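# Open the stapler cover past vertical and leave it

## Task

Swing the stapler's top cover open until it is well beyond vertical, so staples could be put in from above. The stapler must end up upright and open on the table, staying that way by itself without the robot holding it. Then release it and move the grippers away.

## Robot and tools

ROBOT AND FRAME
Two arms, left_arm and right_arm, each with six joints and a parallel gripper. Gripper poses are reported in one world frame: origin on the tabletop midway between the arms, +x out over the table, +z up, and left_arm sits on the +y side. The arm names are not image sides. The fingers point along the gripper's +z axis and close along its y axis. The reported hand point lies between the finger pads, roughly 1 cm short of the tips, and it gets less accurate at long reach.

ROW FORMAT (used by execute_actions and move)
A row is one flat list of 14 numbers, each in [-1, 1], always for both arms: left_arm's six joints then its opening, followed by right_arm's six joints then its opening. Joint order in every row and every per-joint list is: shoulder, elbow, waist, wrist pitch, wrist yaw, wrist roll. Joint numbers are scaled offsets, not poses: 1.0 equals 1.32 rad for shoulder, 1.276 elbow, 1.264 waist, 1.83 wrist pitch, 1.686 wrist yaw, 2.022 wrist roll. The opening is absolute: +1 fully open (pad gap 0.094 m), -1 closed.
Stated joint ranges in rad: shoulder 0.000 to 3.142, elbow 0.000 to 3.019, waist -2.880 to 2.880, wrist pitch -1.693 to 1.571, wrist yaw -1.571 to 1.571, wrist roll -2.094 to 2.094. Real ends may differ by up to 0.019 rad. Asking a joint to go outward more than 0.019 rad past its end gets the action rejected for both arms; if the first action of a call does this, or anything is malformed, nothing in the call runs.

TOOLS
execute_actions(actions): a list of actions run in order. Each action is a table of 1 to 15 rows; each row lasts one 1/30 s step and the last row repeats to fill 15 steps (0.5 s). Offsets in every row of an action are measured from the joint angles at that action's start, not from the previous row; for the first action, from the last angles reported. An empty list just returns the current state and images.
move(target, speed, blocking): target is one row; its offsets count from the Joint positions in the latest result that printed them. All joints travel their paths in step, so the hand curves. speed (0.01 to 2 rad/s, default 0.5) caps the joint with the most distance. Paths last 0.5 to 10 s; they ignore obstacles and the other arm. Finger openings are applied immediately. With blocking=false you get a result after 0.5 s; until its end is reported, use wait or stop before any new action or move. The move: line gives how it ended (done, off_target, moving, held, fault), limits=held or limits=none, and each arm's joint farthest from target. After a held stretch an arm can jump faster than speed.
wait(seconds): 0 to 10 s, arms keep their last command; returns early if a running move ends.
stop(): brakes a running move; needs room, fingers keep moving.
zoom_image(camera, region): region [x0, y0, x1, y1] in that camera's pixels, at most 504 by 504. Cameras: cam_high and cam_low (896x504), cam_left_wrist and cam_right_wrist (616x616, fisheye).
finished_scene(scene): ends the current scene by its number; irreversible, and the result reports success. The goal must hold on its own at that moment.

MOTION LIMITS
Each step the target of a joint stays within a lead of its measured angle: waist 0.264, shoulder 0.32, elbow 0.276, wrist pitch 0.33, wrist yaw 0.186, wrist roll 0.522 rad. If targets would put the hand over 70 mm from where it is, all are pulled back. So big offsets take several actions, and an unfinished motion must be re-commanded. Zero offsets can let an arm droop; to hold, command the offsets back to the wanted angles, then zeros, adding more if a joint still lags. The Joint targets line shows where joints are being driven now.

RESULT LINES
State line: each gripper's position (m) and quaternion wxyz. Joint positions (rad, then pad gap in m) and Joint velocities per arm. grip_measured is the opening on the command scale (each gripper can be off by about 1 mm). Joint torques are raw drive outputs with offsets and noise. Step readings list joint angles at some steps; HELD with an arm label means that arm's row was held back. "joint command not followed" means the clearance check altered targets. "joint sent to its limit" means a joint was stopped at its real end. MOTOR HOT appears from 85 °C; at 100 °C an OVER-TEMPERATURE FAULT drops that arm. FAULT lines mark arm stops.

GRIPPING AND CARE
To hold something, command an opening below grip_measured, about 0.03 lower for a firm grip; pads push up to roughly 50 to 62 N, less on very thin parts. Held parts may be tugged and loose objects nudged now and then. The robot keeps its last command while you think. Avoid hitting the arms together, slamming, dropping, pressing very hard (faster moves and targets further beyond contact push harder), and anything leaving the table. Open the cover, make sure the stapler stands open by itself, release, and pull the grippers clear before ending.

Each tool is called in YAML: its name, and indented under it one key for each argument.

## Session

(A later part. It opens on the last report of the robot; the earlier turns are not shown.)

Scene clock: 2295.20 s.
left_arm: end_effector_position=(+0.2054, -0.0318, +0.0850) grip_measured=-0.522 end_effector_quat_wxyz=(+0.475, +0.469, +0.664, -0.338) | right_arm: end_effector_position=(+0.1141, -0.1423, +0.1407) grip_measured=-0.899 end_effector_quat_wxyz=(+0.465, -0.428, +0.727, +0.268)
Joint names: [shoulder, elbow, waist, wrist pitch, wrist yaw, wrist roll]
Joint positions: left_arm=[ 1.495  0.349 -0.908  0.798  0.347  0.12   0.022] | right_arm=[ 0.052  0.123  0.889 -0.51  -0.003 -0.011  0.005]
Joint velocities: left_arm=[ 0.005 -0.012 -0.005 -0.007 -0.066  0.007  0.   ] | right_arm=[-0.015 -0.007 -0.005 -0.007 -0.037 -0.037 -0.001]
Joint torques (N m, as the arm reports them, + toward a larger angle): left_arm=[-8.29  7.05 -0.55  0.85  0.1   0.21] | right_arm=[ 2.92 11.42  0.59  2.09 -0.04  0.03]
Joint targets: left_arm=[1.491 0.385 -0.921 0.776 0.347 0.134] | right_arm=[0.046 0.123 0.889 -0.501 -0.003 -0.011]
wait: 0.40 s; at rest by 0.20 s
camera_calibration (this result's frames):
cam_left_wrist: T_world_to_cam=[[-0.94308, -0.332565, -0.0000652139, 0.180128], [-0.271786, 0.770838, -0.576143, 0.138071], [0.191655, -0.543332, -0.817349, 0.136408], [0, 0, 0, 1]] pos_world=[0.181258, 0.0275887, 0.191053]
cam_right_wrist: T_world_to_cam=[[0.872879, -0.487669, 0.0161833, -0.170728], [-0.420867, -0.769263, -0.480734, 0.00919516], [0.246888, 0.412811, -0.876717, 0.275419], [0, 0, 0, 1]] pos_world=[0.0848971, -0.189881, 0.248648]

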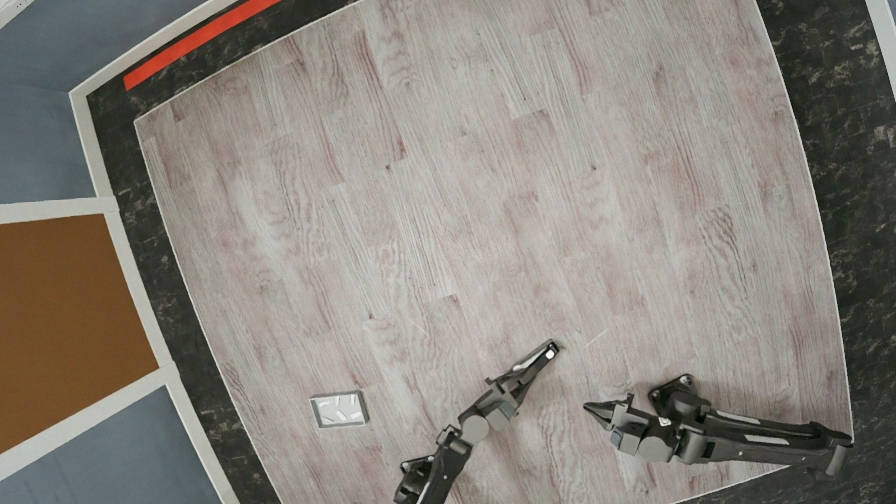

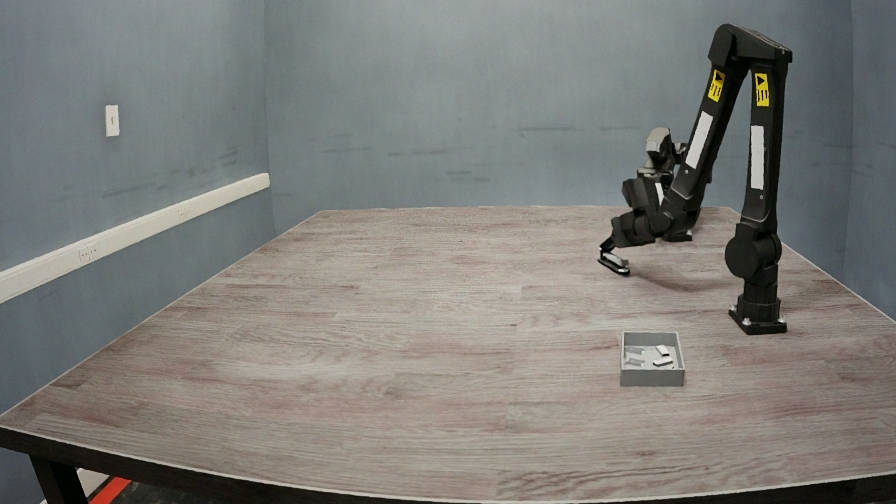

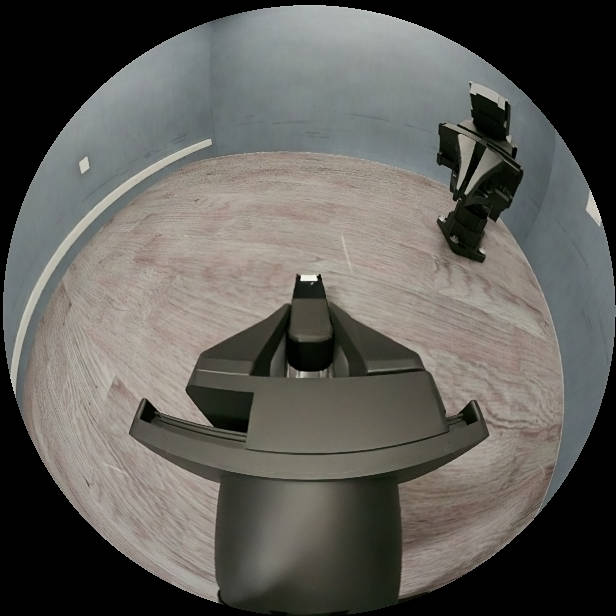

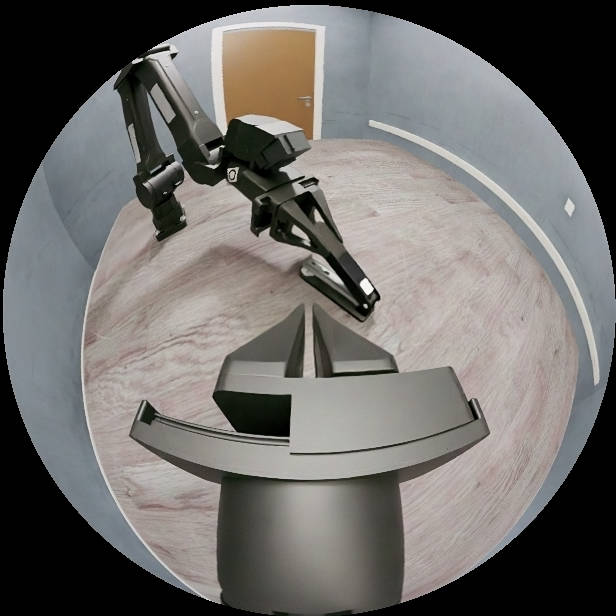

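execute_actions:
  actions:
    - [[-0.01686,0.03234,-0.01144,-0.00383,-0.00216,0.00833,-0.56,-0.004,0,0,0.005,0,0,-0.9],[-0.02464,0.03647,-0.01261,-0.00383,-0.00372,0.00973,-0.56,-0.004,0,0,0.005,0,0,-0.9],[-0.03241,0.04060,-0.01377,-0.01750,-0.00528,0.01114,-0.56,-0.004,0,0,0.005,0,0,-0.9],[-0.04018,0.04473,-0.01493,-0.03117,-0.00684,0.01254,-0.56,-0.004,0,0,0.005,0,0,-0.9],[-0.04796,0.04886,-0.01610,-0.04485,-0.00840,0.01395,-0.56,-0.004,0,0,0.005,0,0,-0.9],[-0.05573,0.05299,-0.01726,-0.05852,-0.00996,0.01535,-0.56,-0.004,0,0,0.005,0,0,-0.9],[-0.06350,0.05712,-0.01842,-0.07219,-0.01152,0.01676,-0.56,-0.004,0,0,0.005,0,0,-0.9],[-0.07127,0.06125,-0.01958,-0.08586,-0.01308,0.01816,-0.56,-0.004,0,0,0.005,0,0,-0.9],[-0.07905,0.06538,-0.02075,-0.09953,-0.01464,0.01957,-0.56,-0.004,0,0,0.005,0,0,-0.9],[-0.08682,0.06951,-0.02191,-0.11321,-0.01620,0.02097,-0.56,-0.004,0,0,0.005,0,0,-0.9],[-0.08682,0.06951,-0.02191,-0.12688,-0.01620,0.02097,-0.56,-0.004,0,0,0.005,0,0,-0.9],[-0.08682,0.06951,-0.02191,-0.14055,-0.01620,0.02097,-0.56,-0.004,0,0,0.005,0,0,-0.9]]

wait:
  seconds: 0.4

Scene clock: 2377.10 s.
left_arm: end_effector_position=(+0.2042, -0.0336, +0.0926) grip_measured=-0.522 end_effector_quat_wxyz=(+0.446, +0.484, +0.684, -0.315) | right_arm: end_effector_position=(+0.1141, -0.1423, +0.1407) grip_measured=-0.899 end_effector_quat_wxyz=(+0.465, -0.428, +0.727, +0.268)
Joint names: [shoulder, elbow, waist, wrist pitch, wrist yaw, wrist roll]
Joint positions: left_arm=[ 1.39   0.389 -0.923  0.562  0.32   0.147  0.022] | right_arm=[ 0.052  0.123  0.889 -0.51  -0.003 -0.011  0.005]
Joint velocities: left_arm=[-0.044  0.022 -0.015 -0.134 -0.051 -0.051 -0.   ] | right_arm=[-0.005 -0.027  0.005  0.002  0.007 -0.037 -0.001]
Joint torques (N m, as the arm reports them, + toward a larger angle): left_arm=[-8.53  9.06 -0.15  1.13  0.13  0.18] | right_arm=[ 2.92 11.43  0.62  2.1  -0.04  0.03]
Joint targets: left_arm=[1.380 0.438 -0.936 0.540 0.320 0.162] | right_arm=[0.046 0.123 0.889 -0.501 -0.003 -0.011]
Step readings (joint positions):
0: left_arm=[1.495 0.349 -0.908 0.798 0.347 0.120] | right_arm=[0.052 0.123 0.889 -0.510 -0.003 -0.011]
1: left_arm=[1.493 0.350 -0.908 0.798 0.347 0.120] | right_arm=[0.052 0.123 0.889 -0.510 -0.003 -0.011]
2: left_arm=[1.491 0.350 -0.909 0.798 0.345 0.121] | right_arm=[0.052 0.123 0.889 -0.510 -0.003 -0.011]
4: left_arm=[1.482 0.351 -0.911 0.780 0.340 0.124] | right_arm=[0.052 0.123 0.889 -0.510 -0.003 -0.011]
8: left_arm=[1.442 0.365 -0.917 0.695 0.328 0.134] | right_arm=[0.052 0.123 0.889 -0.510 -0.003 -0.011]
15: Joint positions above
camera_calibration (this result's frames):
cam_left_wrist: T_world_to_cam=[[-0.943054, -0.332625, -0.00308988, 0.178584], [-0.286489, 0.8169, -0.500598, 0.141065], [0.169036, -0.471205, -0.865675, 0.15339], [0, 0, 0, 1]] pos_world=[0.182899, 0.0164435, 0.203954]
cam_right_wrist: T_world_to_cam=[[0.872879, -0.487669, 0.0161833, -0.170728], [-0.420867, -0.769263, -0.480734, 0.00919516], [0.246888, 0.412811, -0.876717, 0.275419], [0, 0, 0, 1]] pos_world=[0.0848971, -0.189881, 0.248648]

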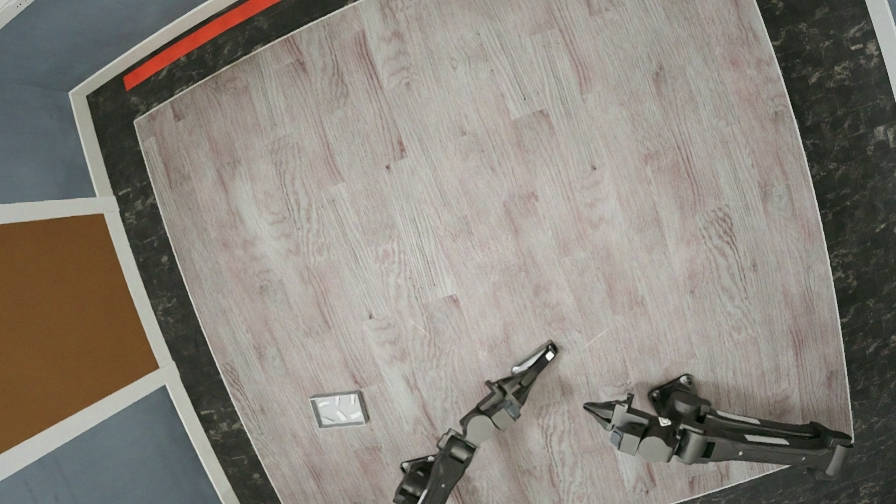

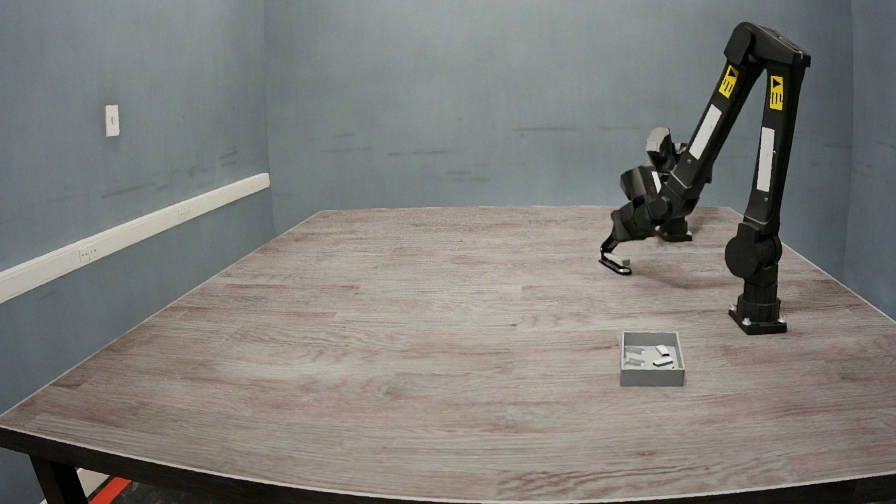

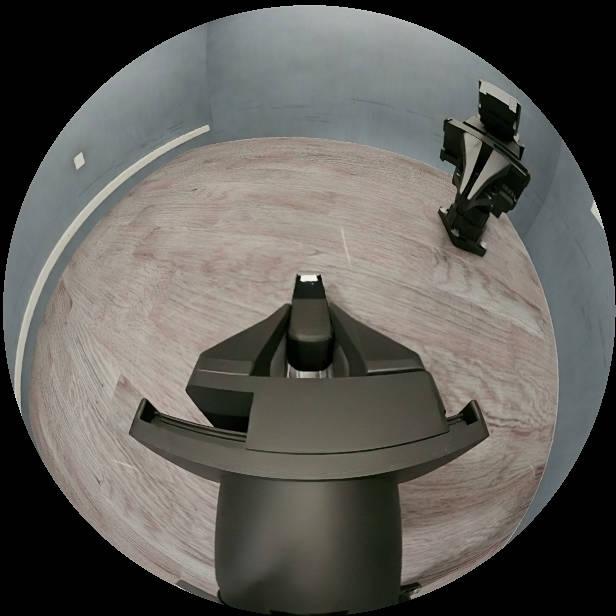

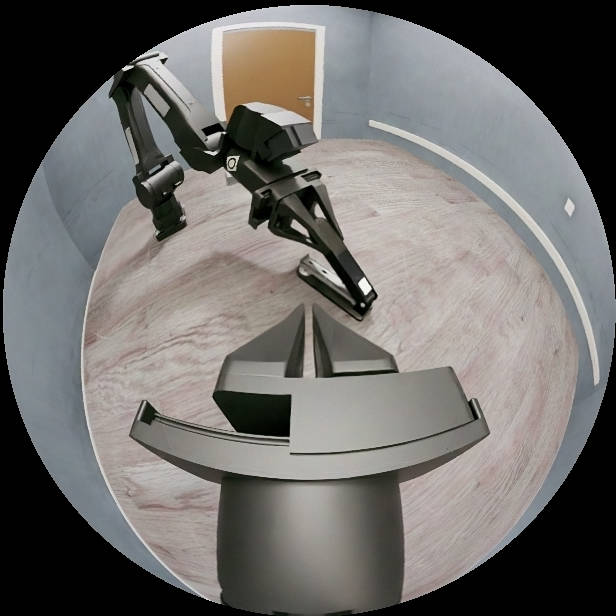

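Scene clock: 2377.50 s.
left_arm: end_effector_position=(+0.2042, -0.0337, +0.0926) grip_measured=-0.522 end_effector_quat_wxyz=(+0.445, +0.485, +0.684, -0.315) | right_arm: end_effector_position=(+0.1141, -0.1423, +0.1407) grip_measured=-0.899 end_effector_quat_wxyz=(+0.465, -0.428, +0.727, +0.268)
Joint names: [shoulder, elbow, waist, wrist pitch, wrist yaw, wrist roll]
Joint positions: left_arm=[ 1.389  0.39  -0.923  0.557  0.32   0.149  0.022] | right_arm=[ 0.052  0.123  0.889 -0.51  -0.003 -0.011  0.005]
Joint velocities: left_arm=[-0.005  0.007 -0.005 -0.017 -0.022 -0.007  0.001] | right_arm=[ 0.005 -0.022 -0.005 -0.002 -0.066 -0.051 -0.002]
Joint torques (N m, as the arm reports them, + toward a larger angle): left_arm=[-8.58  8.9  -0.49  0.98  0.12  0.2 ] | right_arm=[ 2.94 11.43  0.68  2.1  -0.04  0.04]
Joint targets: left_arm=[1.380 0.438 -0.936 0.541 0.320 0.162] | right_arm=[0.046 0.123 0.889 -0.501 -0.003 -0.011]
wait: 0.40 s; at rest by 0.23 s
camera_calibration (this result's frames):
cam_left_wrist: T_world_to_cam=[[-0.94326, -0.332036, -0.00369626, 0.178723], [-0.286056, 0.81819, -0.498735, 0.140889], [0.168622, -0.469379, -0.866747, 0.153588], [0, 0, 0, 1]] pos_world=[0.182986, 0.0161594, 0.204049]
cam_right_wrist: T_world_to_cam=[[0.872879, -0.487669, 0.0161833, -0.170728], [-0.420867, -0.769263, -0.480734, 0.00919516], [0.246888, 0.412811, -0.876717, 0.275419], [0, 0, 0, 1]] pos_world=[0.0848971, -0.189881, 0.248648]

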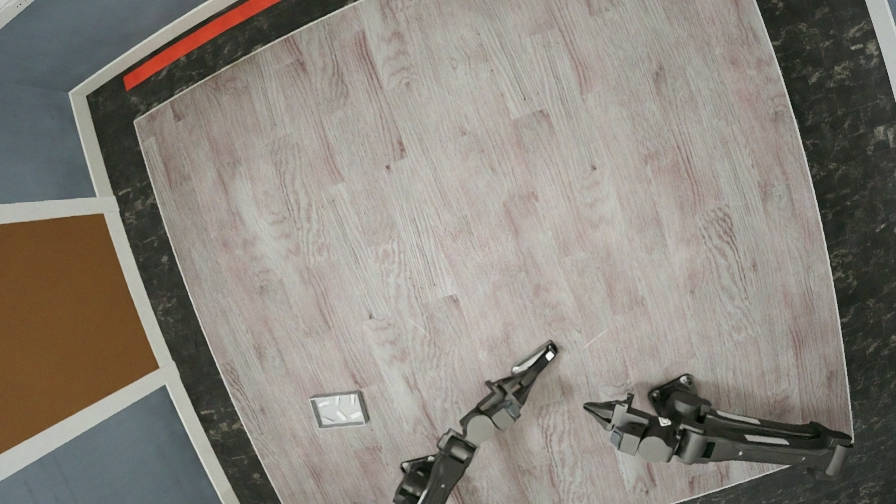

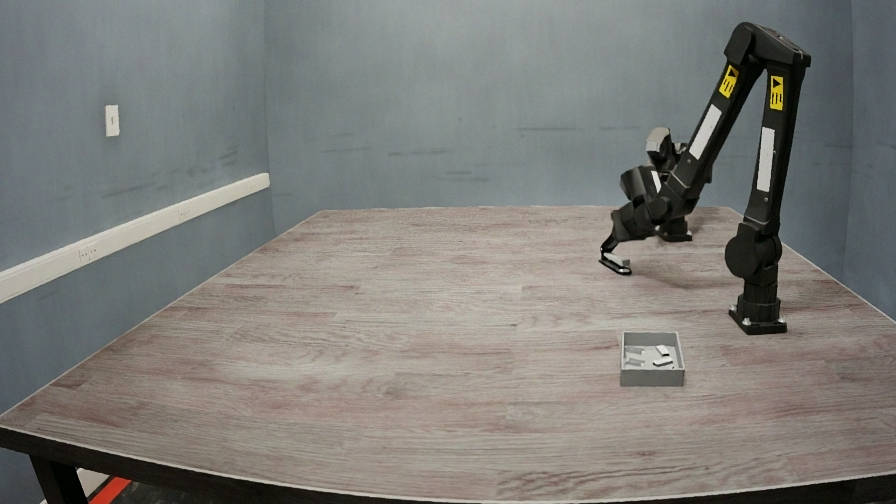

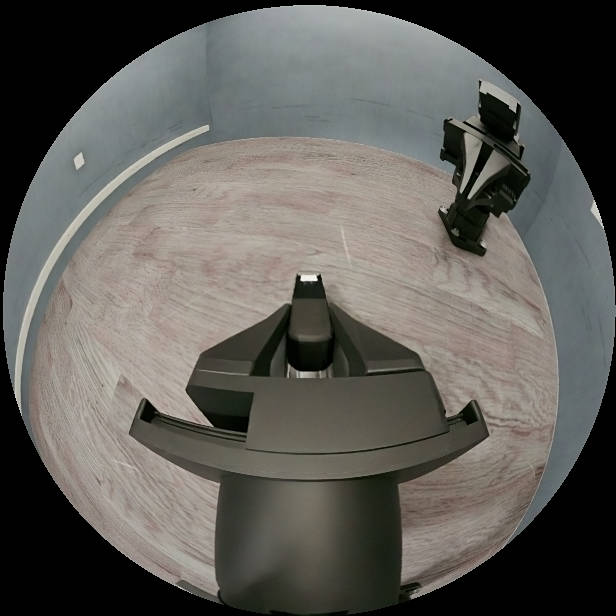

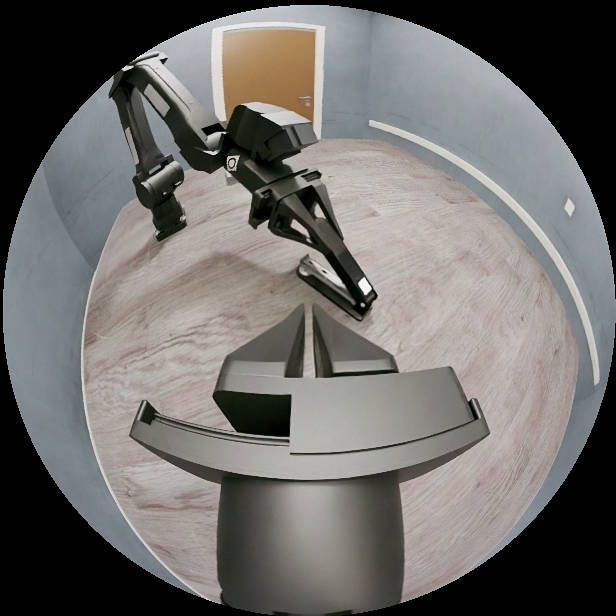

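execute_actions:
  actions:
    - [[-0.01220,0.04478,-0.01139,-0.00437,-0.00152,0.00740,-0.56,-0.004,0,0,0.005,0,0,-0.9],[-0.01682,0.05039,-0.01250,-0.00437,-0.00305,0.00838,-0.56,-0.004,0,0,0.005,0,0,-0.9],[-0.02144,0.05599,-0.01360,-0.01593,-0.00457,0.00935,-0.56,-0.004,0,0,0.005,0,0,-0.9],[-0.02606,0.06159,-0.01471,-0.02748,-0.00610,0.01033,-0.56,-0.004,0,0,0.005,0,0,-0.9],[-0.03069,0.06720,-0.01582,-0.03904,-0.00762,0.01130,-0.56,-0.004,0,0,0.005,0,0,-0.9],[-0.03531,0.07280,-0.01693,-0.05060,-0.00914,0.01227,-0.56,-0.004,0,0,0.005,0,0,-0.9],[-0.03993,0.07840,-0.01804,-0.06216,-0.01067,0.01325,-0.56,-0.004,0,0,0.005,0,0,-0.9],[-0.04455,0.08400,-0.01914,-0.07371,-0.01219,0.01422,-0.56,-0.004,0,0,0.005,0,0,-0.9],[-0.04917,0.08961,-0.02025,-0.08527,-0.01372,0.01520,-0.56,-0.004,0,0,0.005,0,0,-0.9],[-0.05379,0.09521,-0.02136,-0.09683,-0.01524,0.01617,-0.56,-0.004,0,0,0.005,0,0,-0.9],[-0.05379,0.09521,-0.02136,-0.10838,-0.01524,0.01617,-0.56,-0.004,0,0,0.005,0,0,-0.9],[-0.05379,0.09521,-0.02136,-0.11994,-0.01524,0.01617,-0.56,-0.004,0,0,0.005,0,0,-0.9]]

wait:
  seconds: 0.4

Scene clock: 2409.87 s.
left_arm: end_effector_position=(+0.2064, -0.0397, +0.0995) grip_measured=-0.522 end_effector_quat_wxyz=(+0.415, +0.497, +0.703, -0.294) | right_arm: end_effector_position=(+0.1141, -0.1423, +0.1407) grip_measured=-0.899 end_effector_quat_wxyz=(+0.465, -0.428, +0.727, +0.268)
Joint names: [shoulder, elbow, waist, wrist pitch, wrist yaw, wrist roll]
Joint positions: left_arm=[ 1.335  0.453 -0.937  0.354  0.295  0.167  0.022] | right_arm=[ 0.052  0.123  0.889 -0.51  -0.003 -0.011  0.005]
Joint velocities: left_arm=[-0.015  0.042 -0.015 -0.115  0.022  0.007  0.   ] | right_arm=[-0.005 -0.012  0.015 -0.007 -0.022  0.037 -0.001]
Joint torques (N m, as the arm reports them, + toward a larger angle): left_arm=[-9.78 10.19 -0.49  1.3   0.11  0.18] | right_arm=[ 2.92 11.44  0.61  2.1  -0.04  0.04]
Joint targets: left_arm=[1.318 0.512 -0.950 0.338 0.294 0.181] | right_arm=[0.046 0.123 0.889 -0.501 -0.003 -0.011]
Step readings (joint positions):
0: left_arm=[1.389 0.390 -0.923 0.557 0.320 0.149] | right_arm=[0.052 0.123 0.889 -0.510 -0.003 -0.011]
1: left_arm=[1.389 0.391 -0.923 0.557 0.320 0.149] | right_arm=[0.052 0.123 0.889 -0.510 -0.003 -0.011]
2: left_arm=[1.388 0.392 -0.923 0.557 0.319 0.149] | right_arm=[0.052 0.123 0.889 -0.510 -0.003 -0.011]
4: left_arm=[1.383 0.395 -0.925 0.543 0.315 0.151] | right_arm=[0.052 0.123 0.889 -0.510 -0.003 -0.011]
8: left_arm=[1.362 0.417 -0.931 0.469 0.304 0.157] | right_arm=[0.052 0.123 0.889 -0.510 -0.003 -0.011]
15: Joint positions above
camera_calibration (this result's frames):
cam_left_wrist: T_world_to_cam=[[-0.94328, -0.331989, -0.00248228, 0.17871], [-0.299803, 0.854995, -0.423203, 0.146643], [0.142621, -0.398455, -0.906031, 0.168447], [0, 0, 0, 1]] pos_world=[0.188513, 0.00106908, 0.215121]
cam_right_wrist: T_world_to_cam=[[0.872879, -0.487669, 0.0161833, -0.170728], [-0.420867, -0.769263, -0.480734, 0.00919516], [0.246888, 0.412811, -0.876717, 0.275419], [0, 0, 0, 1]] pos_world=[0.0848971, -0.189881, 0.248648]

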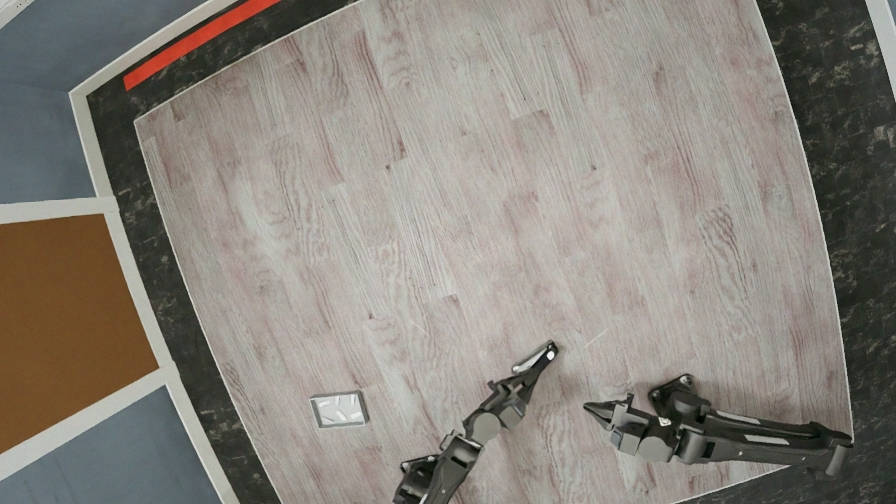

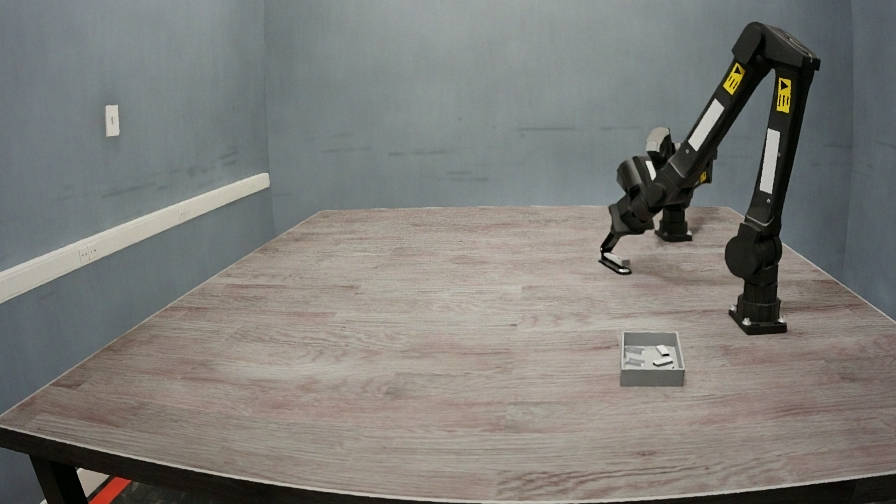

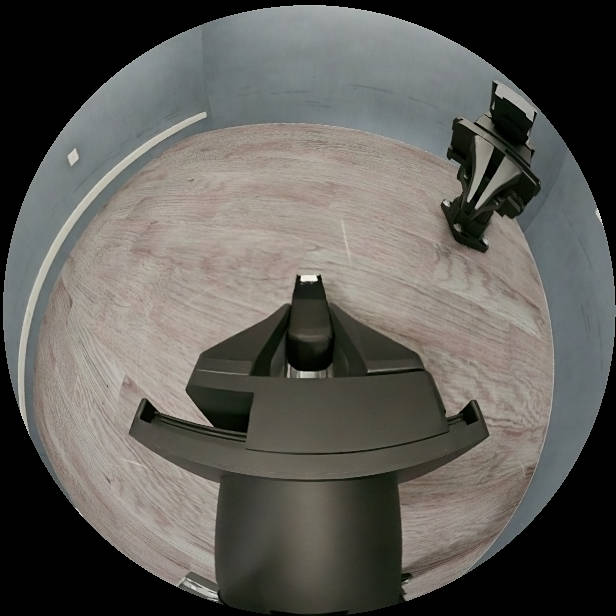

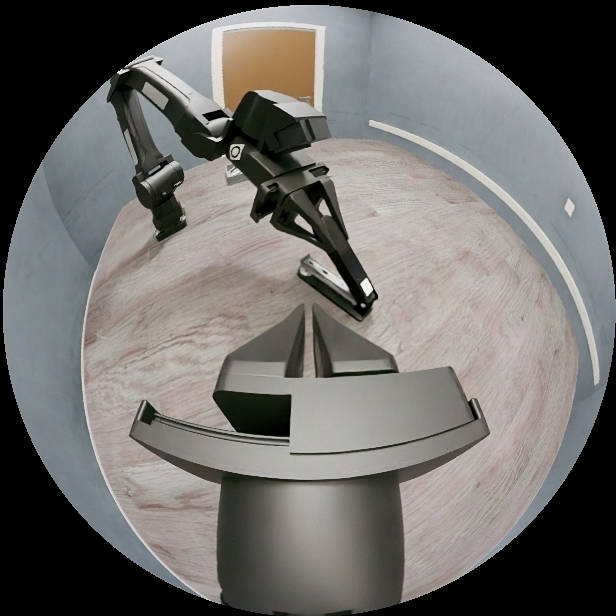

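Scene clock: 2410.27 s.
left_arm: end_effector_position=(+0.2065, -0.0398, +0.0994) grip_measured=-0.522 end_effector_quat_wxyz=(+0.414, +0.498, +0.703, -0.294) | right_arm: end_effector_position=(+0.1141, -0.1423, +0.1407) grip_measured=-0.899 end_effector_quat_wxyz=(+0.465, -0.428, +0.727, +0.268)
Joint names: [shoulder, elbow, waist, wrist pitch, wrist yaw, wrist roll]
Joint positions: left_arm=[ 1.335  0.454 -0.937  0.35   0.295  0.168  0.022] | right_arm=[ 0.052  0.123  0.889 -0.51  -0.003 -0.011  0.005]
Joint velocities: left_arm=[ 0.015 -0.002 -0.015 -0.027 -0.037  0.022 -0.   ] | right_arm=[-0.005 -0.002 -0.024 -0.002 -0.022  0.022 -0.   ]
Joint torques (N m, as the arm reports them, + toward a larger angle): left_arm=[-9.46 10.34 -0.66  1.11  0.12  0.2 ] | right_arm=[ 2.89 11.43  0.61  2.1  -0.04  0.04]
Joint targets: left_arm=[1.318 0.512 -0.950 0.338 0.294 0.181] | right_arm=[0.046 0.123 0.889 -0.501 -0.003 -0.011]
wait: 0.40 s; at rest by 0.23 s
camera_calibration (this result's frames):
cam_left_wrist: T_world_to_cam=[[-0.943405, -0.331636, -0.00226388, 0.178759], [-0.299928, 0.856078, -0.42092, 0.146525], [0.14153, -0.396419, -0.907095, 0.168735], [0, 0, 0, 1]] pos_world=[0.188707, 0.000736045, 0.215139]
cam_right_wrist: T_world_to_cam=[[0.872879, -0.487669, 0.0161833, -0.170728], [-0.420867, -0.769263, -0.480734, 0.00919516], [0.246888, 0.412811, -0.876717, 0.275419], [0, 0, 0, 1]] pos_world=[0.0848971, -0.189881, 0.248648]

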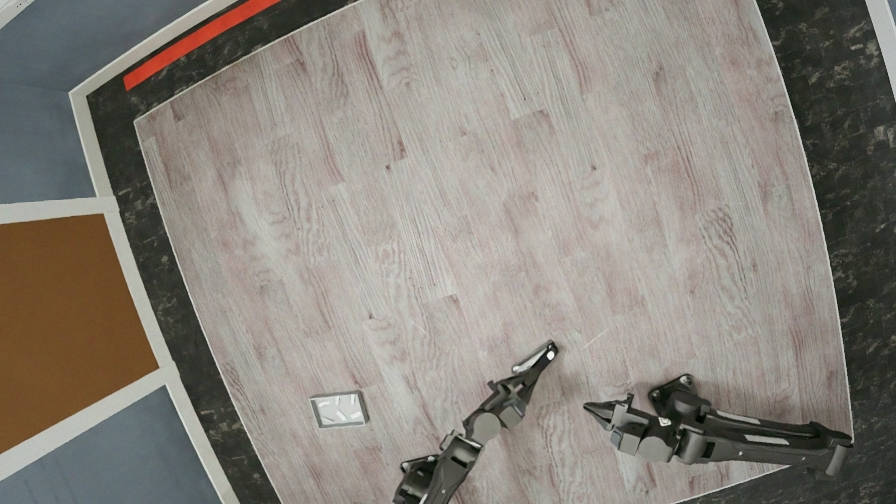

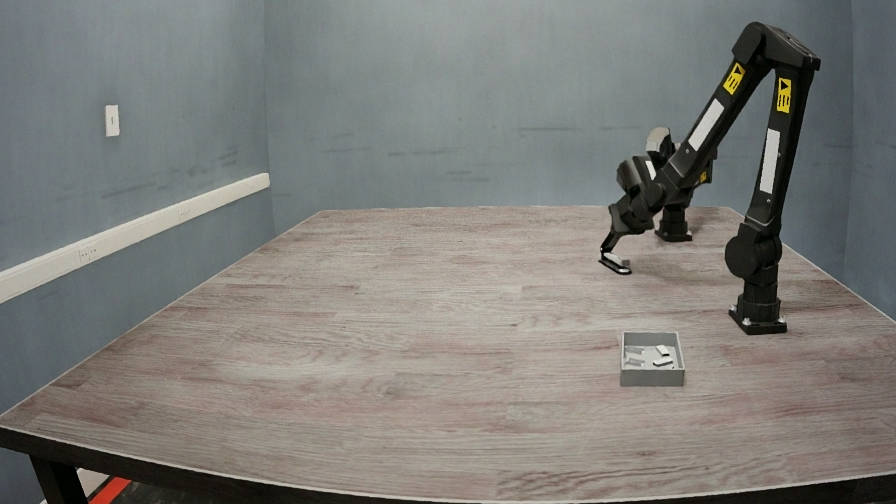

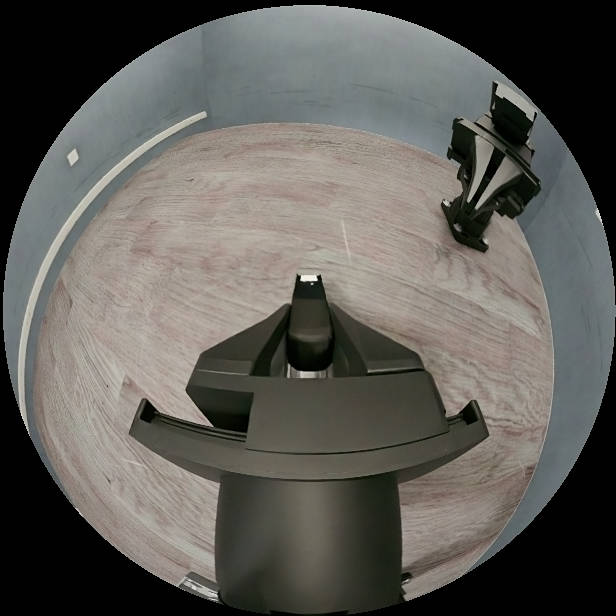

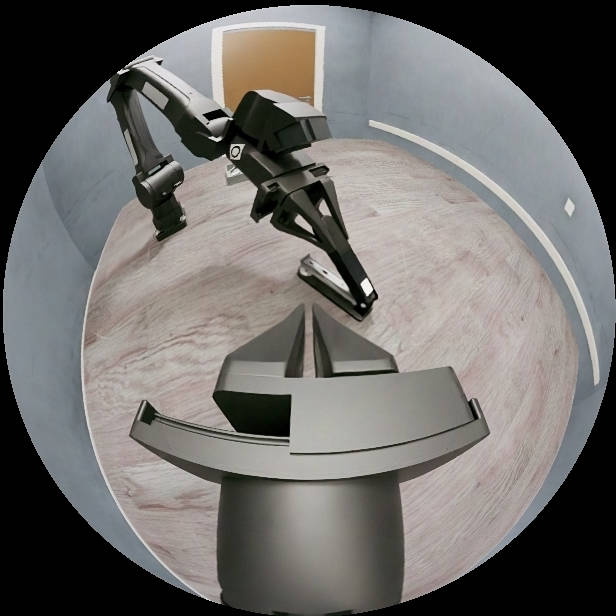

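execute_actions:
  actions:
    - [[-0.01558,0.05091,-0.01147,-0.00601,-0.00229,0.00727,-0.56,-0.004,0,0,0.005,0,0,-0.9],[-0.01827,0.05636,-0.01265,-0.00601,-0.00399,0.00811,-0.56,-0.004,0,0,0.005,0,0,-0.9],[-0.02097,0.06182,-0.01384,-0.01637,-0.00570,0.00895,-0.56,-0.004,0,0,0.005,0,0,-0.9],[-0.02367,0.06727,-0.01503,-0.02672,-0.00740,0.00979,-0.56,-0.004,0,0,0.005,0,0,-0.9],[-0.02637,0.07273,-0.01622,-0.03708,-0.00910,0.01064,-0.56,-0.004,0,0,0.005,0,0,-0.9],[-0.02906,0.07818,-0.01740,-0.04743,-0.01080,0.01148,-0.56,-0.004,0,0,0.005,0,0,-0.9],[-0.03176,0.08364,-0.01859,-0.05779,-0.01250,0.01232,-0.56,-0.004,0,0,0.005,0,0,-0.9],[-0.03446,0.08909,-0.01978,-0.06814,-0.01421,0.01316,-0.56,-0.004,0,0,0.005,0,0,-0.9],[-0.03715,0.09455,-0.02096,-0.07850,-0.01591,0.01400,-0.56,-0.004,0,0,0.005,0,0,-0.9],[-0.03985,0.10000,-0.02215,-0.08885,-0.01761,0.01484,-0.56,-0.004,0,0,0.005,0,0,-0.9],[-0.03985,0.10000,-0.02215,-0.09921,-0.01761,0.01484,-0.56,-0.004,0,0,0.005,0,0,-0.9],[-0.03985,0.10000,-0.02215,-0.10956,-0.01761,0.01484,-0.56,-0.004,0,0,0.005,0,0,-0.9]]
    - [[-0.01330,0.05388,-0.01147,-0.00820,-0.00227,0.00706,-0.56,-0.004,0,0,0.005,0,0,-0.9],[-0.01371,0.05994,-0.01265,-0.00820,-0.00395,0.00769,-0.56,-0.004,0,0,0.005,0,0,-0.9],[-0.01413,0.06601,-0.01384,-0.01727,-0.00563,0.00831,-0.56,-0.004,0,0,0.005,0,0,-0.9],[-0.01455,0.07207,-0.01503,-0.02634,-0.00731,0.00894,-0.56,-0.004,0,0,0.005,0,0,-0.9],[-0.01497,0.07814,-0.01622,-0.03541,-0.00899,0.00957,-0.56,-0.004,0,0,0.005,0,0,-0.9],[-0.01538,0.08421,-0.01740,-0.04448,-0.01066,0.01020,-0.56,-0.004,0,0,0.005,0,0,-0.9],[-0.01580,0.09027,-0.01859,-0.05355,-0.01234,0.01083,-0.56,-0.004,0,0,0.005,0,0,-0.9],[-0.01622,0.09634,-0.01978,-0.06262,-0.01402,0.01145,-0.56,-0.004,0,0,0.005,0,0,-0.9],[-0.01663,0.10240,-0.02096,-0.07169,-0.01570,0.01208,-0.56,-0.004,0,0,0.005,0,0,-0.9],[-0.01705,0.10847,-0.02215,-0.08076,-0.01738,0.01271,-0.56,-0.004,0,0,0.005,0,0,-0.9],[-0.01705,0.10847,-0.02215,-0.08983,-0.01738,0.01271,-0.56,-0.004,0,0,0.005,0,0,-0.9],[-0.01705,0.10847,-0.02215,-0.09891,-0.01738,0.01271,-0.56,-0.004,0,0,0.005,0,0,-0.9]]
    - [[0.00240,0.05583,-0.01146,-0.00820,-0.00228,0.00688,-0.56,-0.004,0,0,0.005,0,0,-0.9],[0.00330,0.06229,-0.01264,-0.00820,-0.00397,0.00733,-0.56,-0.004,0,0,0.005,0,0,-0.9],[0.00421,0.06874,-0.01382,-0.01655,-0.00566,0.00778,-0.56,-0.004,0,0,0.005,0,0,-0.9],[0.00511,0.07520,-0.01500,-0.02490,-0.00735,0.00823,-0.56,-0.004,0,0,0.005,0,0,-0.9],[0.00601,0.08166,-0.01618,-0.03325,-0.00904,0.00868,-0.56,-0.004,0,0,0.005,0,0,-0.9],[0.00691,0.08812,-0.01735,-0.04160,-0.01073,0.00913,-0.56,-0.004,0,0,0.005,0,0,-0.9],[0.00781,0.09458,-0.01853,-0.04995,-0.01242,0.00958,-0.56,-0.004,0,0,0.005,0,0,-0.9],[0.00872,0.10103,-0.01971,-0.05830,-0.01411,0.01003,-0.56,-0.004,0,0,0.005,0,0,-0.9],[0.00962,0.10749,-0.02089,-0.06665,-0.01580,0.01048,-0.56,-0.004,0,0,0.005,0,0,-0.9],[0.01052,0.11395,-0.02207,-0.07500,-0.01749,0.01093,-0.56,-0.004,0,0,0.005,0,0,-0.9],[0.01052,0.11395,-0.02207,-0.08335,-0.01749,0.01093,-0.56,-0.004,0,0,0.005,0,0,-0.9],[0.01052,0.11395,-0.02207,-0.09169,-0.01749,0.01093,-0.56,-0.004,0,0,0.005,0,0,-0.9]]

wait:
  seconds: 0.4

Scene clock: 2432.73 s.
left_arm: end_effector_position=(+0.2113, -0.0573, +0.1148) grip_measured=-0.522 end_effector_quat_wxyz=(+0.320, +0.532, +0.751, -0.226) | right_arm: end_effector_position=(+0.1141, -0.1423, +0.1407) grip_measured=-0.899 end_effector_quat_wxyz=(+0.465, -0.428, +0.727, +0.268)
Joint names: [shoulder, elbow, waist, wrist pitch, wrist yaw, wrist roll]
Joint positions: left_arm=[ 1.309  0.671 -0.983 -0.149  0.208  0.207  0.022] | right_arm=[ 0.052  0.123  0.889 -0.51  -0.003 -0.011  0.005]
Joint velocities: left_arm=[ 0.005  0.032  0.005 -0.081  0.022  0.007  0.   ] | right_arm=[ 0.015  0.007 -0.005 -0.002 -0.066  0.022 -0.001]
Joint torques (N m, as the arm reports them, + toward a larger angle): left_arm=[-8.55 11.88 -0.42  0.88  0.1   0.2 ] | right_arm=[ 2.96 11.43  0.64  2.1  -0.04  0.03]
Joint targets: left_arm=[1.311 0.738 -0.996 -0.166 0.208 0.220] | right_arm=[0.046 0.123 0.889 -0.501 -0.003 -0.011]
Step readings (joint positions; steps 1 to 15: 1st action; 16 to 30: 2nd action; 31 to 45: 3rd action):
0: left_arm=[1.335 0.454 -0.937 0.350 0.295 0.168] | right_arm=[0.052 0.123 0.889 -0.510 -0.003 -0.011]
1: left_arm=[1.334 0.455 -0.937 0.350 0.294 0.168] | right_arm=[0.052 0.123 0.889 -0.510 -0.003 -0.011]
2: left_arm=[1.334 0.456 -0.938 0.349 0.293 0.169] | right_arm=[0.052 0.123 0.889 -0.510 -0.003 -0.011]
4: left_arm=[1.330 0.460 -0.940 0.334 0.288 0.170] | right_arm=[0.052 0.123 0.889 -0.510 -0.003 -0.011]
8: left_arm=[1.317 0.484 -0.947 0.267 0.275 0.176] | right_arm=[0.052 0.123 0.889 -0.510 -0.003 -0.011]
15: left_arm=[1.301 0.518 -0.953 0.166 0.266 0.185] | right_arm=[0.052 0.123 0.889 -0.510 -0.003 -0.011]
16: left_arm=[1.301 0.519 -0.953 0.163 0.265 0.185] | right_arm=[0.052 0.123 0.889 -0.510 -0.003 -0.011]
17: left_arm=[1.301 0.520 -0.953 0.162 0.264 0.185] | right_arm=[0.052 0.123 0.889 -0.510 -0.003 -0.011]
19: left_arm=[1.300 0.526 -0.956 0.148 0.260 0.187] | right_arm=[0.052 0.123 0.889 -0.510 -0.003 -0.011]
23: left_arm=[1.297 0.553 -0.962 0.090 0.248 0.190] | right_arm=[0.052 0.123 0.889 -0.510 -0.003 -0.011]
30: left_arm=[1.297 0.593 -0.968 0.001 0.237 0.198] | right_arm=[0.052 0.123 0.889 -0.510 -0.003 -0.011]
31: left_arm=[1.297 0.594 -0.968 -0.000 0.236 0.198] | right_arm=[0.052 0.123 0.889 -0.510 -0.003 -0.011]
32: left_arm=[1.297 0.595 -0.969 -0.002 0.235 0.198] | right_arm=[0.052 0.123 0.889 -0.510 -0.003 -0.011]
34: left_arm=[1.297 0.601 -0.971 -0.015 0.231 0.199] | right_arm=[0.052 0.123 0.889 -0.510 -0.003 -0.011]
38: left_arm=[1.301 0.630 -0.977 -0.069 0.219 0.201] | right_arm=[0.052 0.123 0.889 -0.510 -0.003 -0.011]
45: Joint positions above
camera_calibration (this result's frames):
cam_left_wrist: T_world_to_cam=[[-0.943823, -0.330428, -0.00390394, 0.177934], [-0.324796, 0.929782, -0.173242, 0.150549], [0.0608739, -0.162242, -0.984872, 0.214454], [0, 0, 0, 1]] pos_world=[0.203781, -0.0463898, 0.237985]
cam_right_wrist: T_world_to_cam=[[0.872879, -0.487669, 0.0161833, -0.170728], [-0.420867, -0.769263, -0.480734, 0.00919516], [0.246888, 0.412811, -0.876717, 0.275419], [0, 0, 0, 1]] pos_world=[0.0848971, -0.189881, 0.248648]

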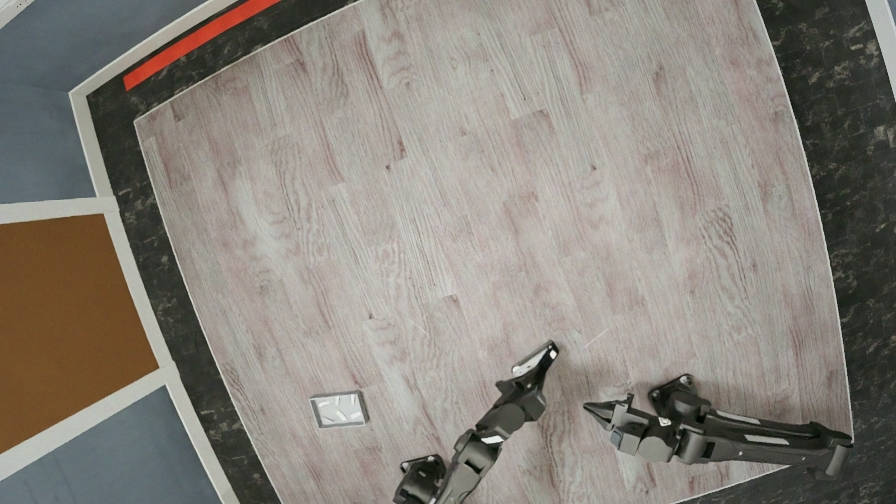

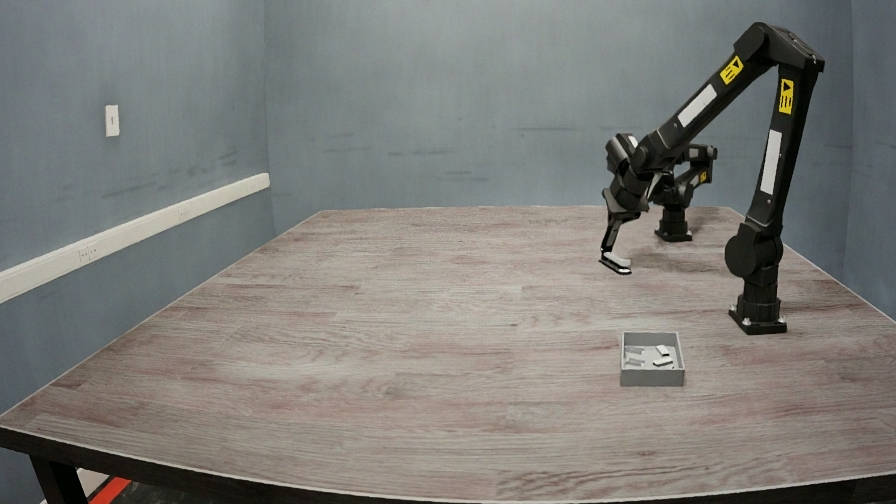

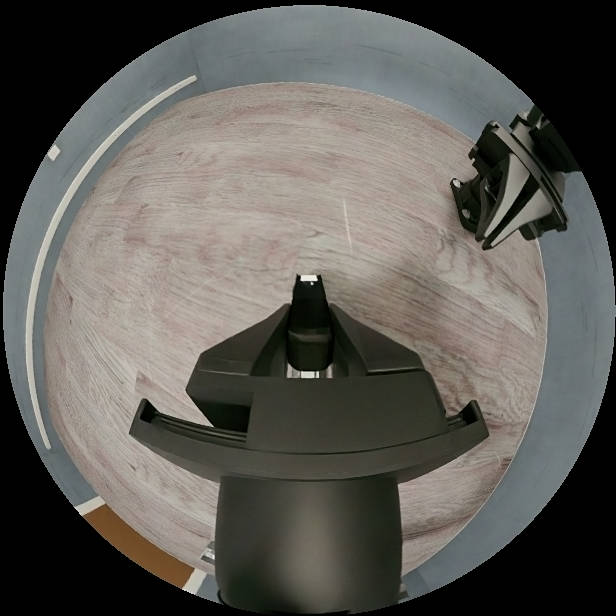

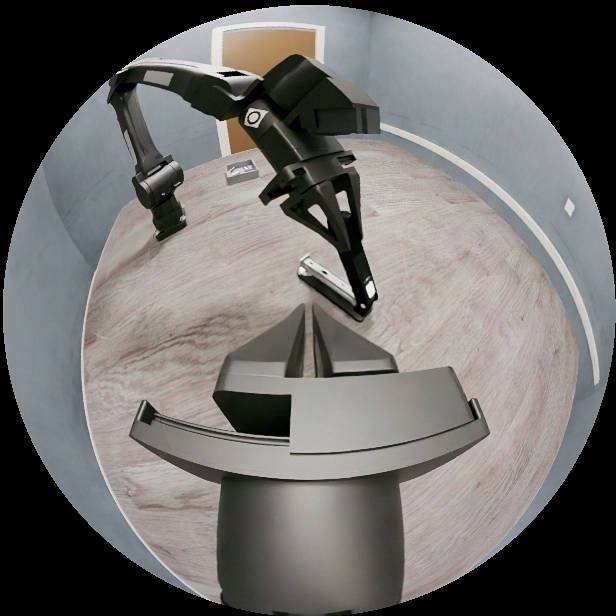

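Scene clock: 2433.13 s.
left_arm: end_effector_position=(+0.2113, -0.0572, +0.1147) grip_measured=-0.522 end_effector_quat_wxyz=(+0.319, +0.533, +0.751, -0.226) | right_arm: end_effector_position=(+0.1141, -0.1423, +0.1407) grip_measured=-0.899 end_effector_quat_wxyz=(+0.465, -0.428, +0.727, +0.268)
Joint names: [shoulder, elbow, waist, wrist pitch, wrist yaw, wrist roll]
Joint positions: left_arm=[ 1.309  0.672 -0.983 -0.152  0.208  0.207  0.022] | right_arm=[ 0.052  0.123  0.889 -0.51  -0.003 -0.011  0.005]
Joint velocities: left_arm=[-0.005 -0.007 -0.015 -0.007  0.007  0.022 -0.001] | right_arm=[-0.005  0.002 -0.015 -0.022 -0.022 -0.051  0.   ]
Joint torques (N m, as the arm reports them, + toward a larger angle): left_arm=[-8.65 12.04 -0.68  0.89  0.09  0.2 ] | right_arm=[ 2.88 11.42  0.64  2.11 -0.04  0.04]
Joint targets: left_arm=[1.311 0.738 -0.996 -0.166 0.208 0.220] | right_arm=[0.046 0.123 0.889 -0.501 -0.003 -0.011]
wait: 0.40 s; at rest by 0.20 s
camera_calibration (this result's frames):
cam_left_wrist: T_world_to_cam=[[-0.944, -0.329922, -0.00390084, 0.177955], [-0.324408, 0.930251, -0.171443, 0.150126], [0.0601914, -0.160576, -0.985186, 0.214665], [0, 0, 0, 1]] pos_world=[0.203771, -0.0464735, 0.237917]
cam_right_wrist: T_world_to_cam=[[0.872879, -0.487669, 0.0161833, -0.170728], [-0.420867, -0.769263, -0.480734, 0.00919516], [0.246888, 0.412811, -0.876717, 0.275419], [0, 0, 0, 1]] pos_world=[0.0848971, -0.189881, 0.248648]

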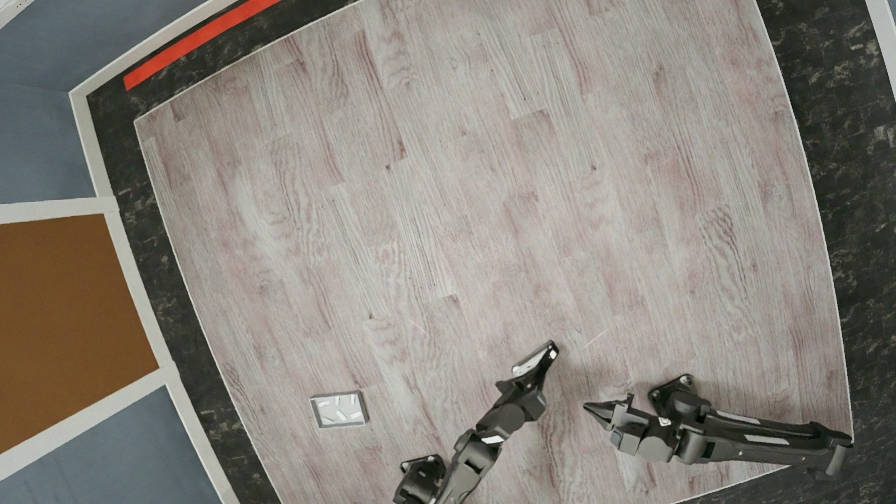

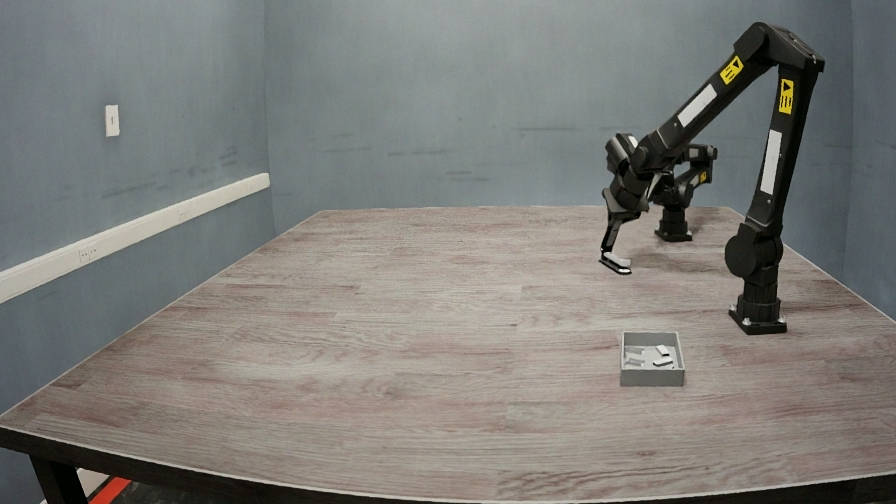

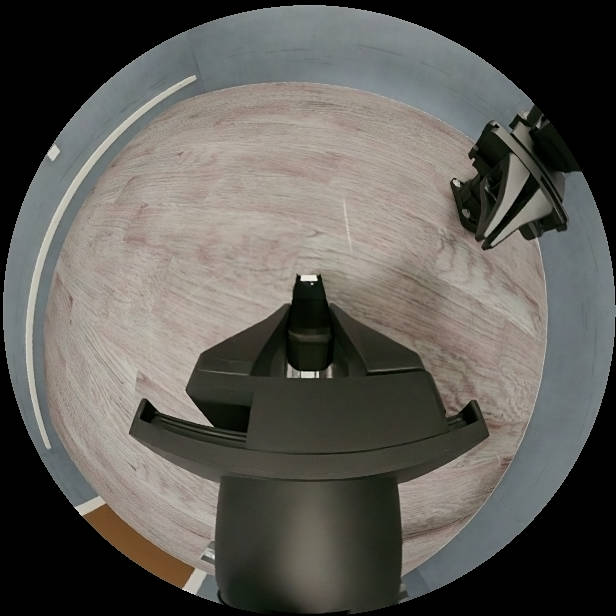

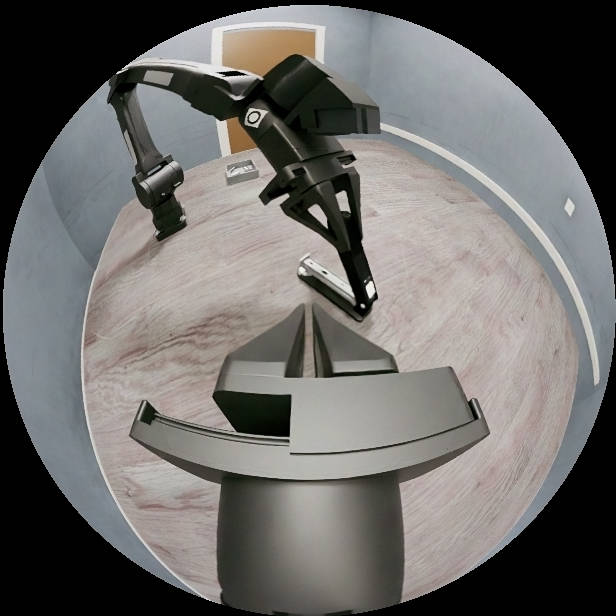

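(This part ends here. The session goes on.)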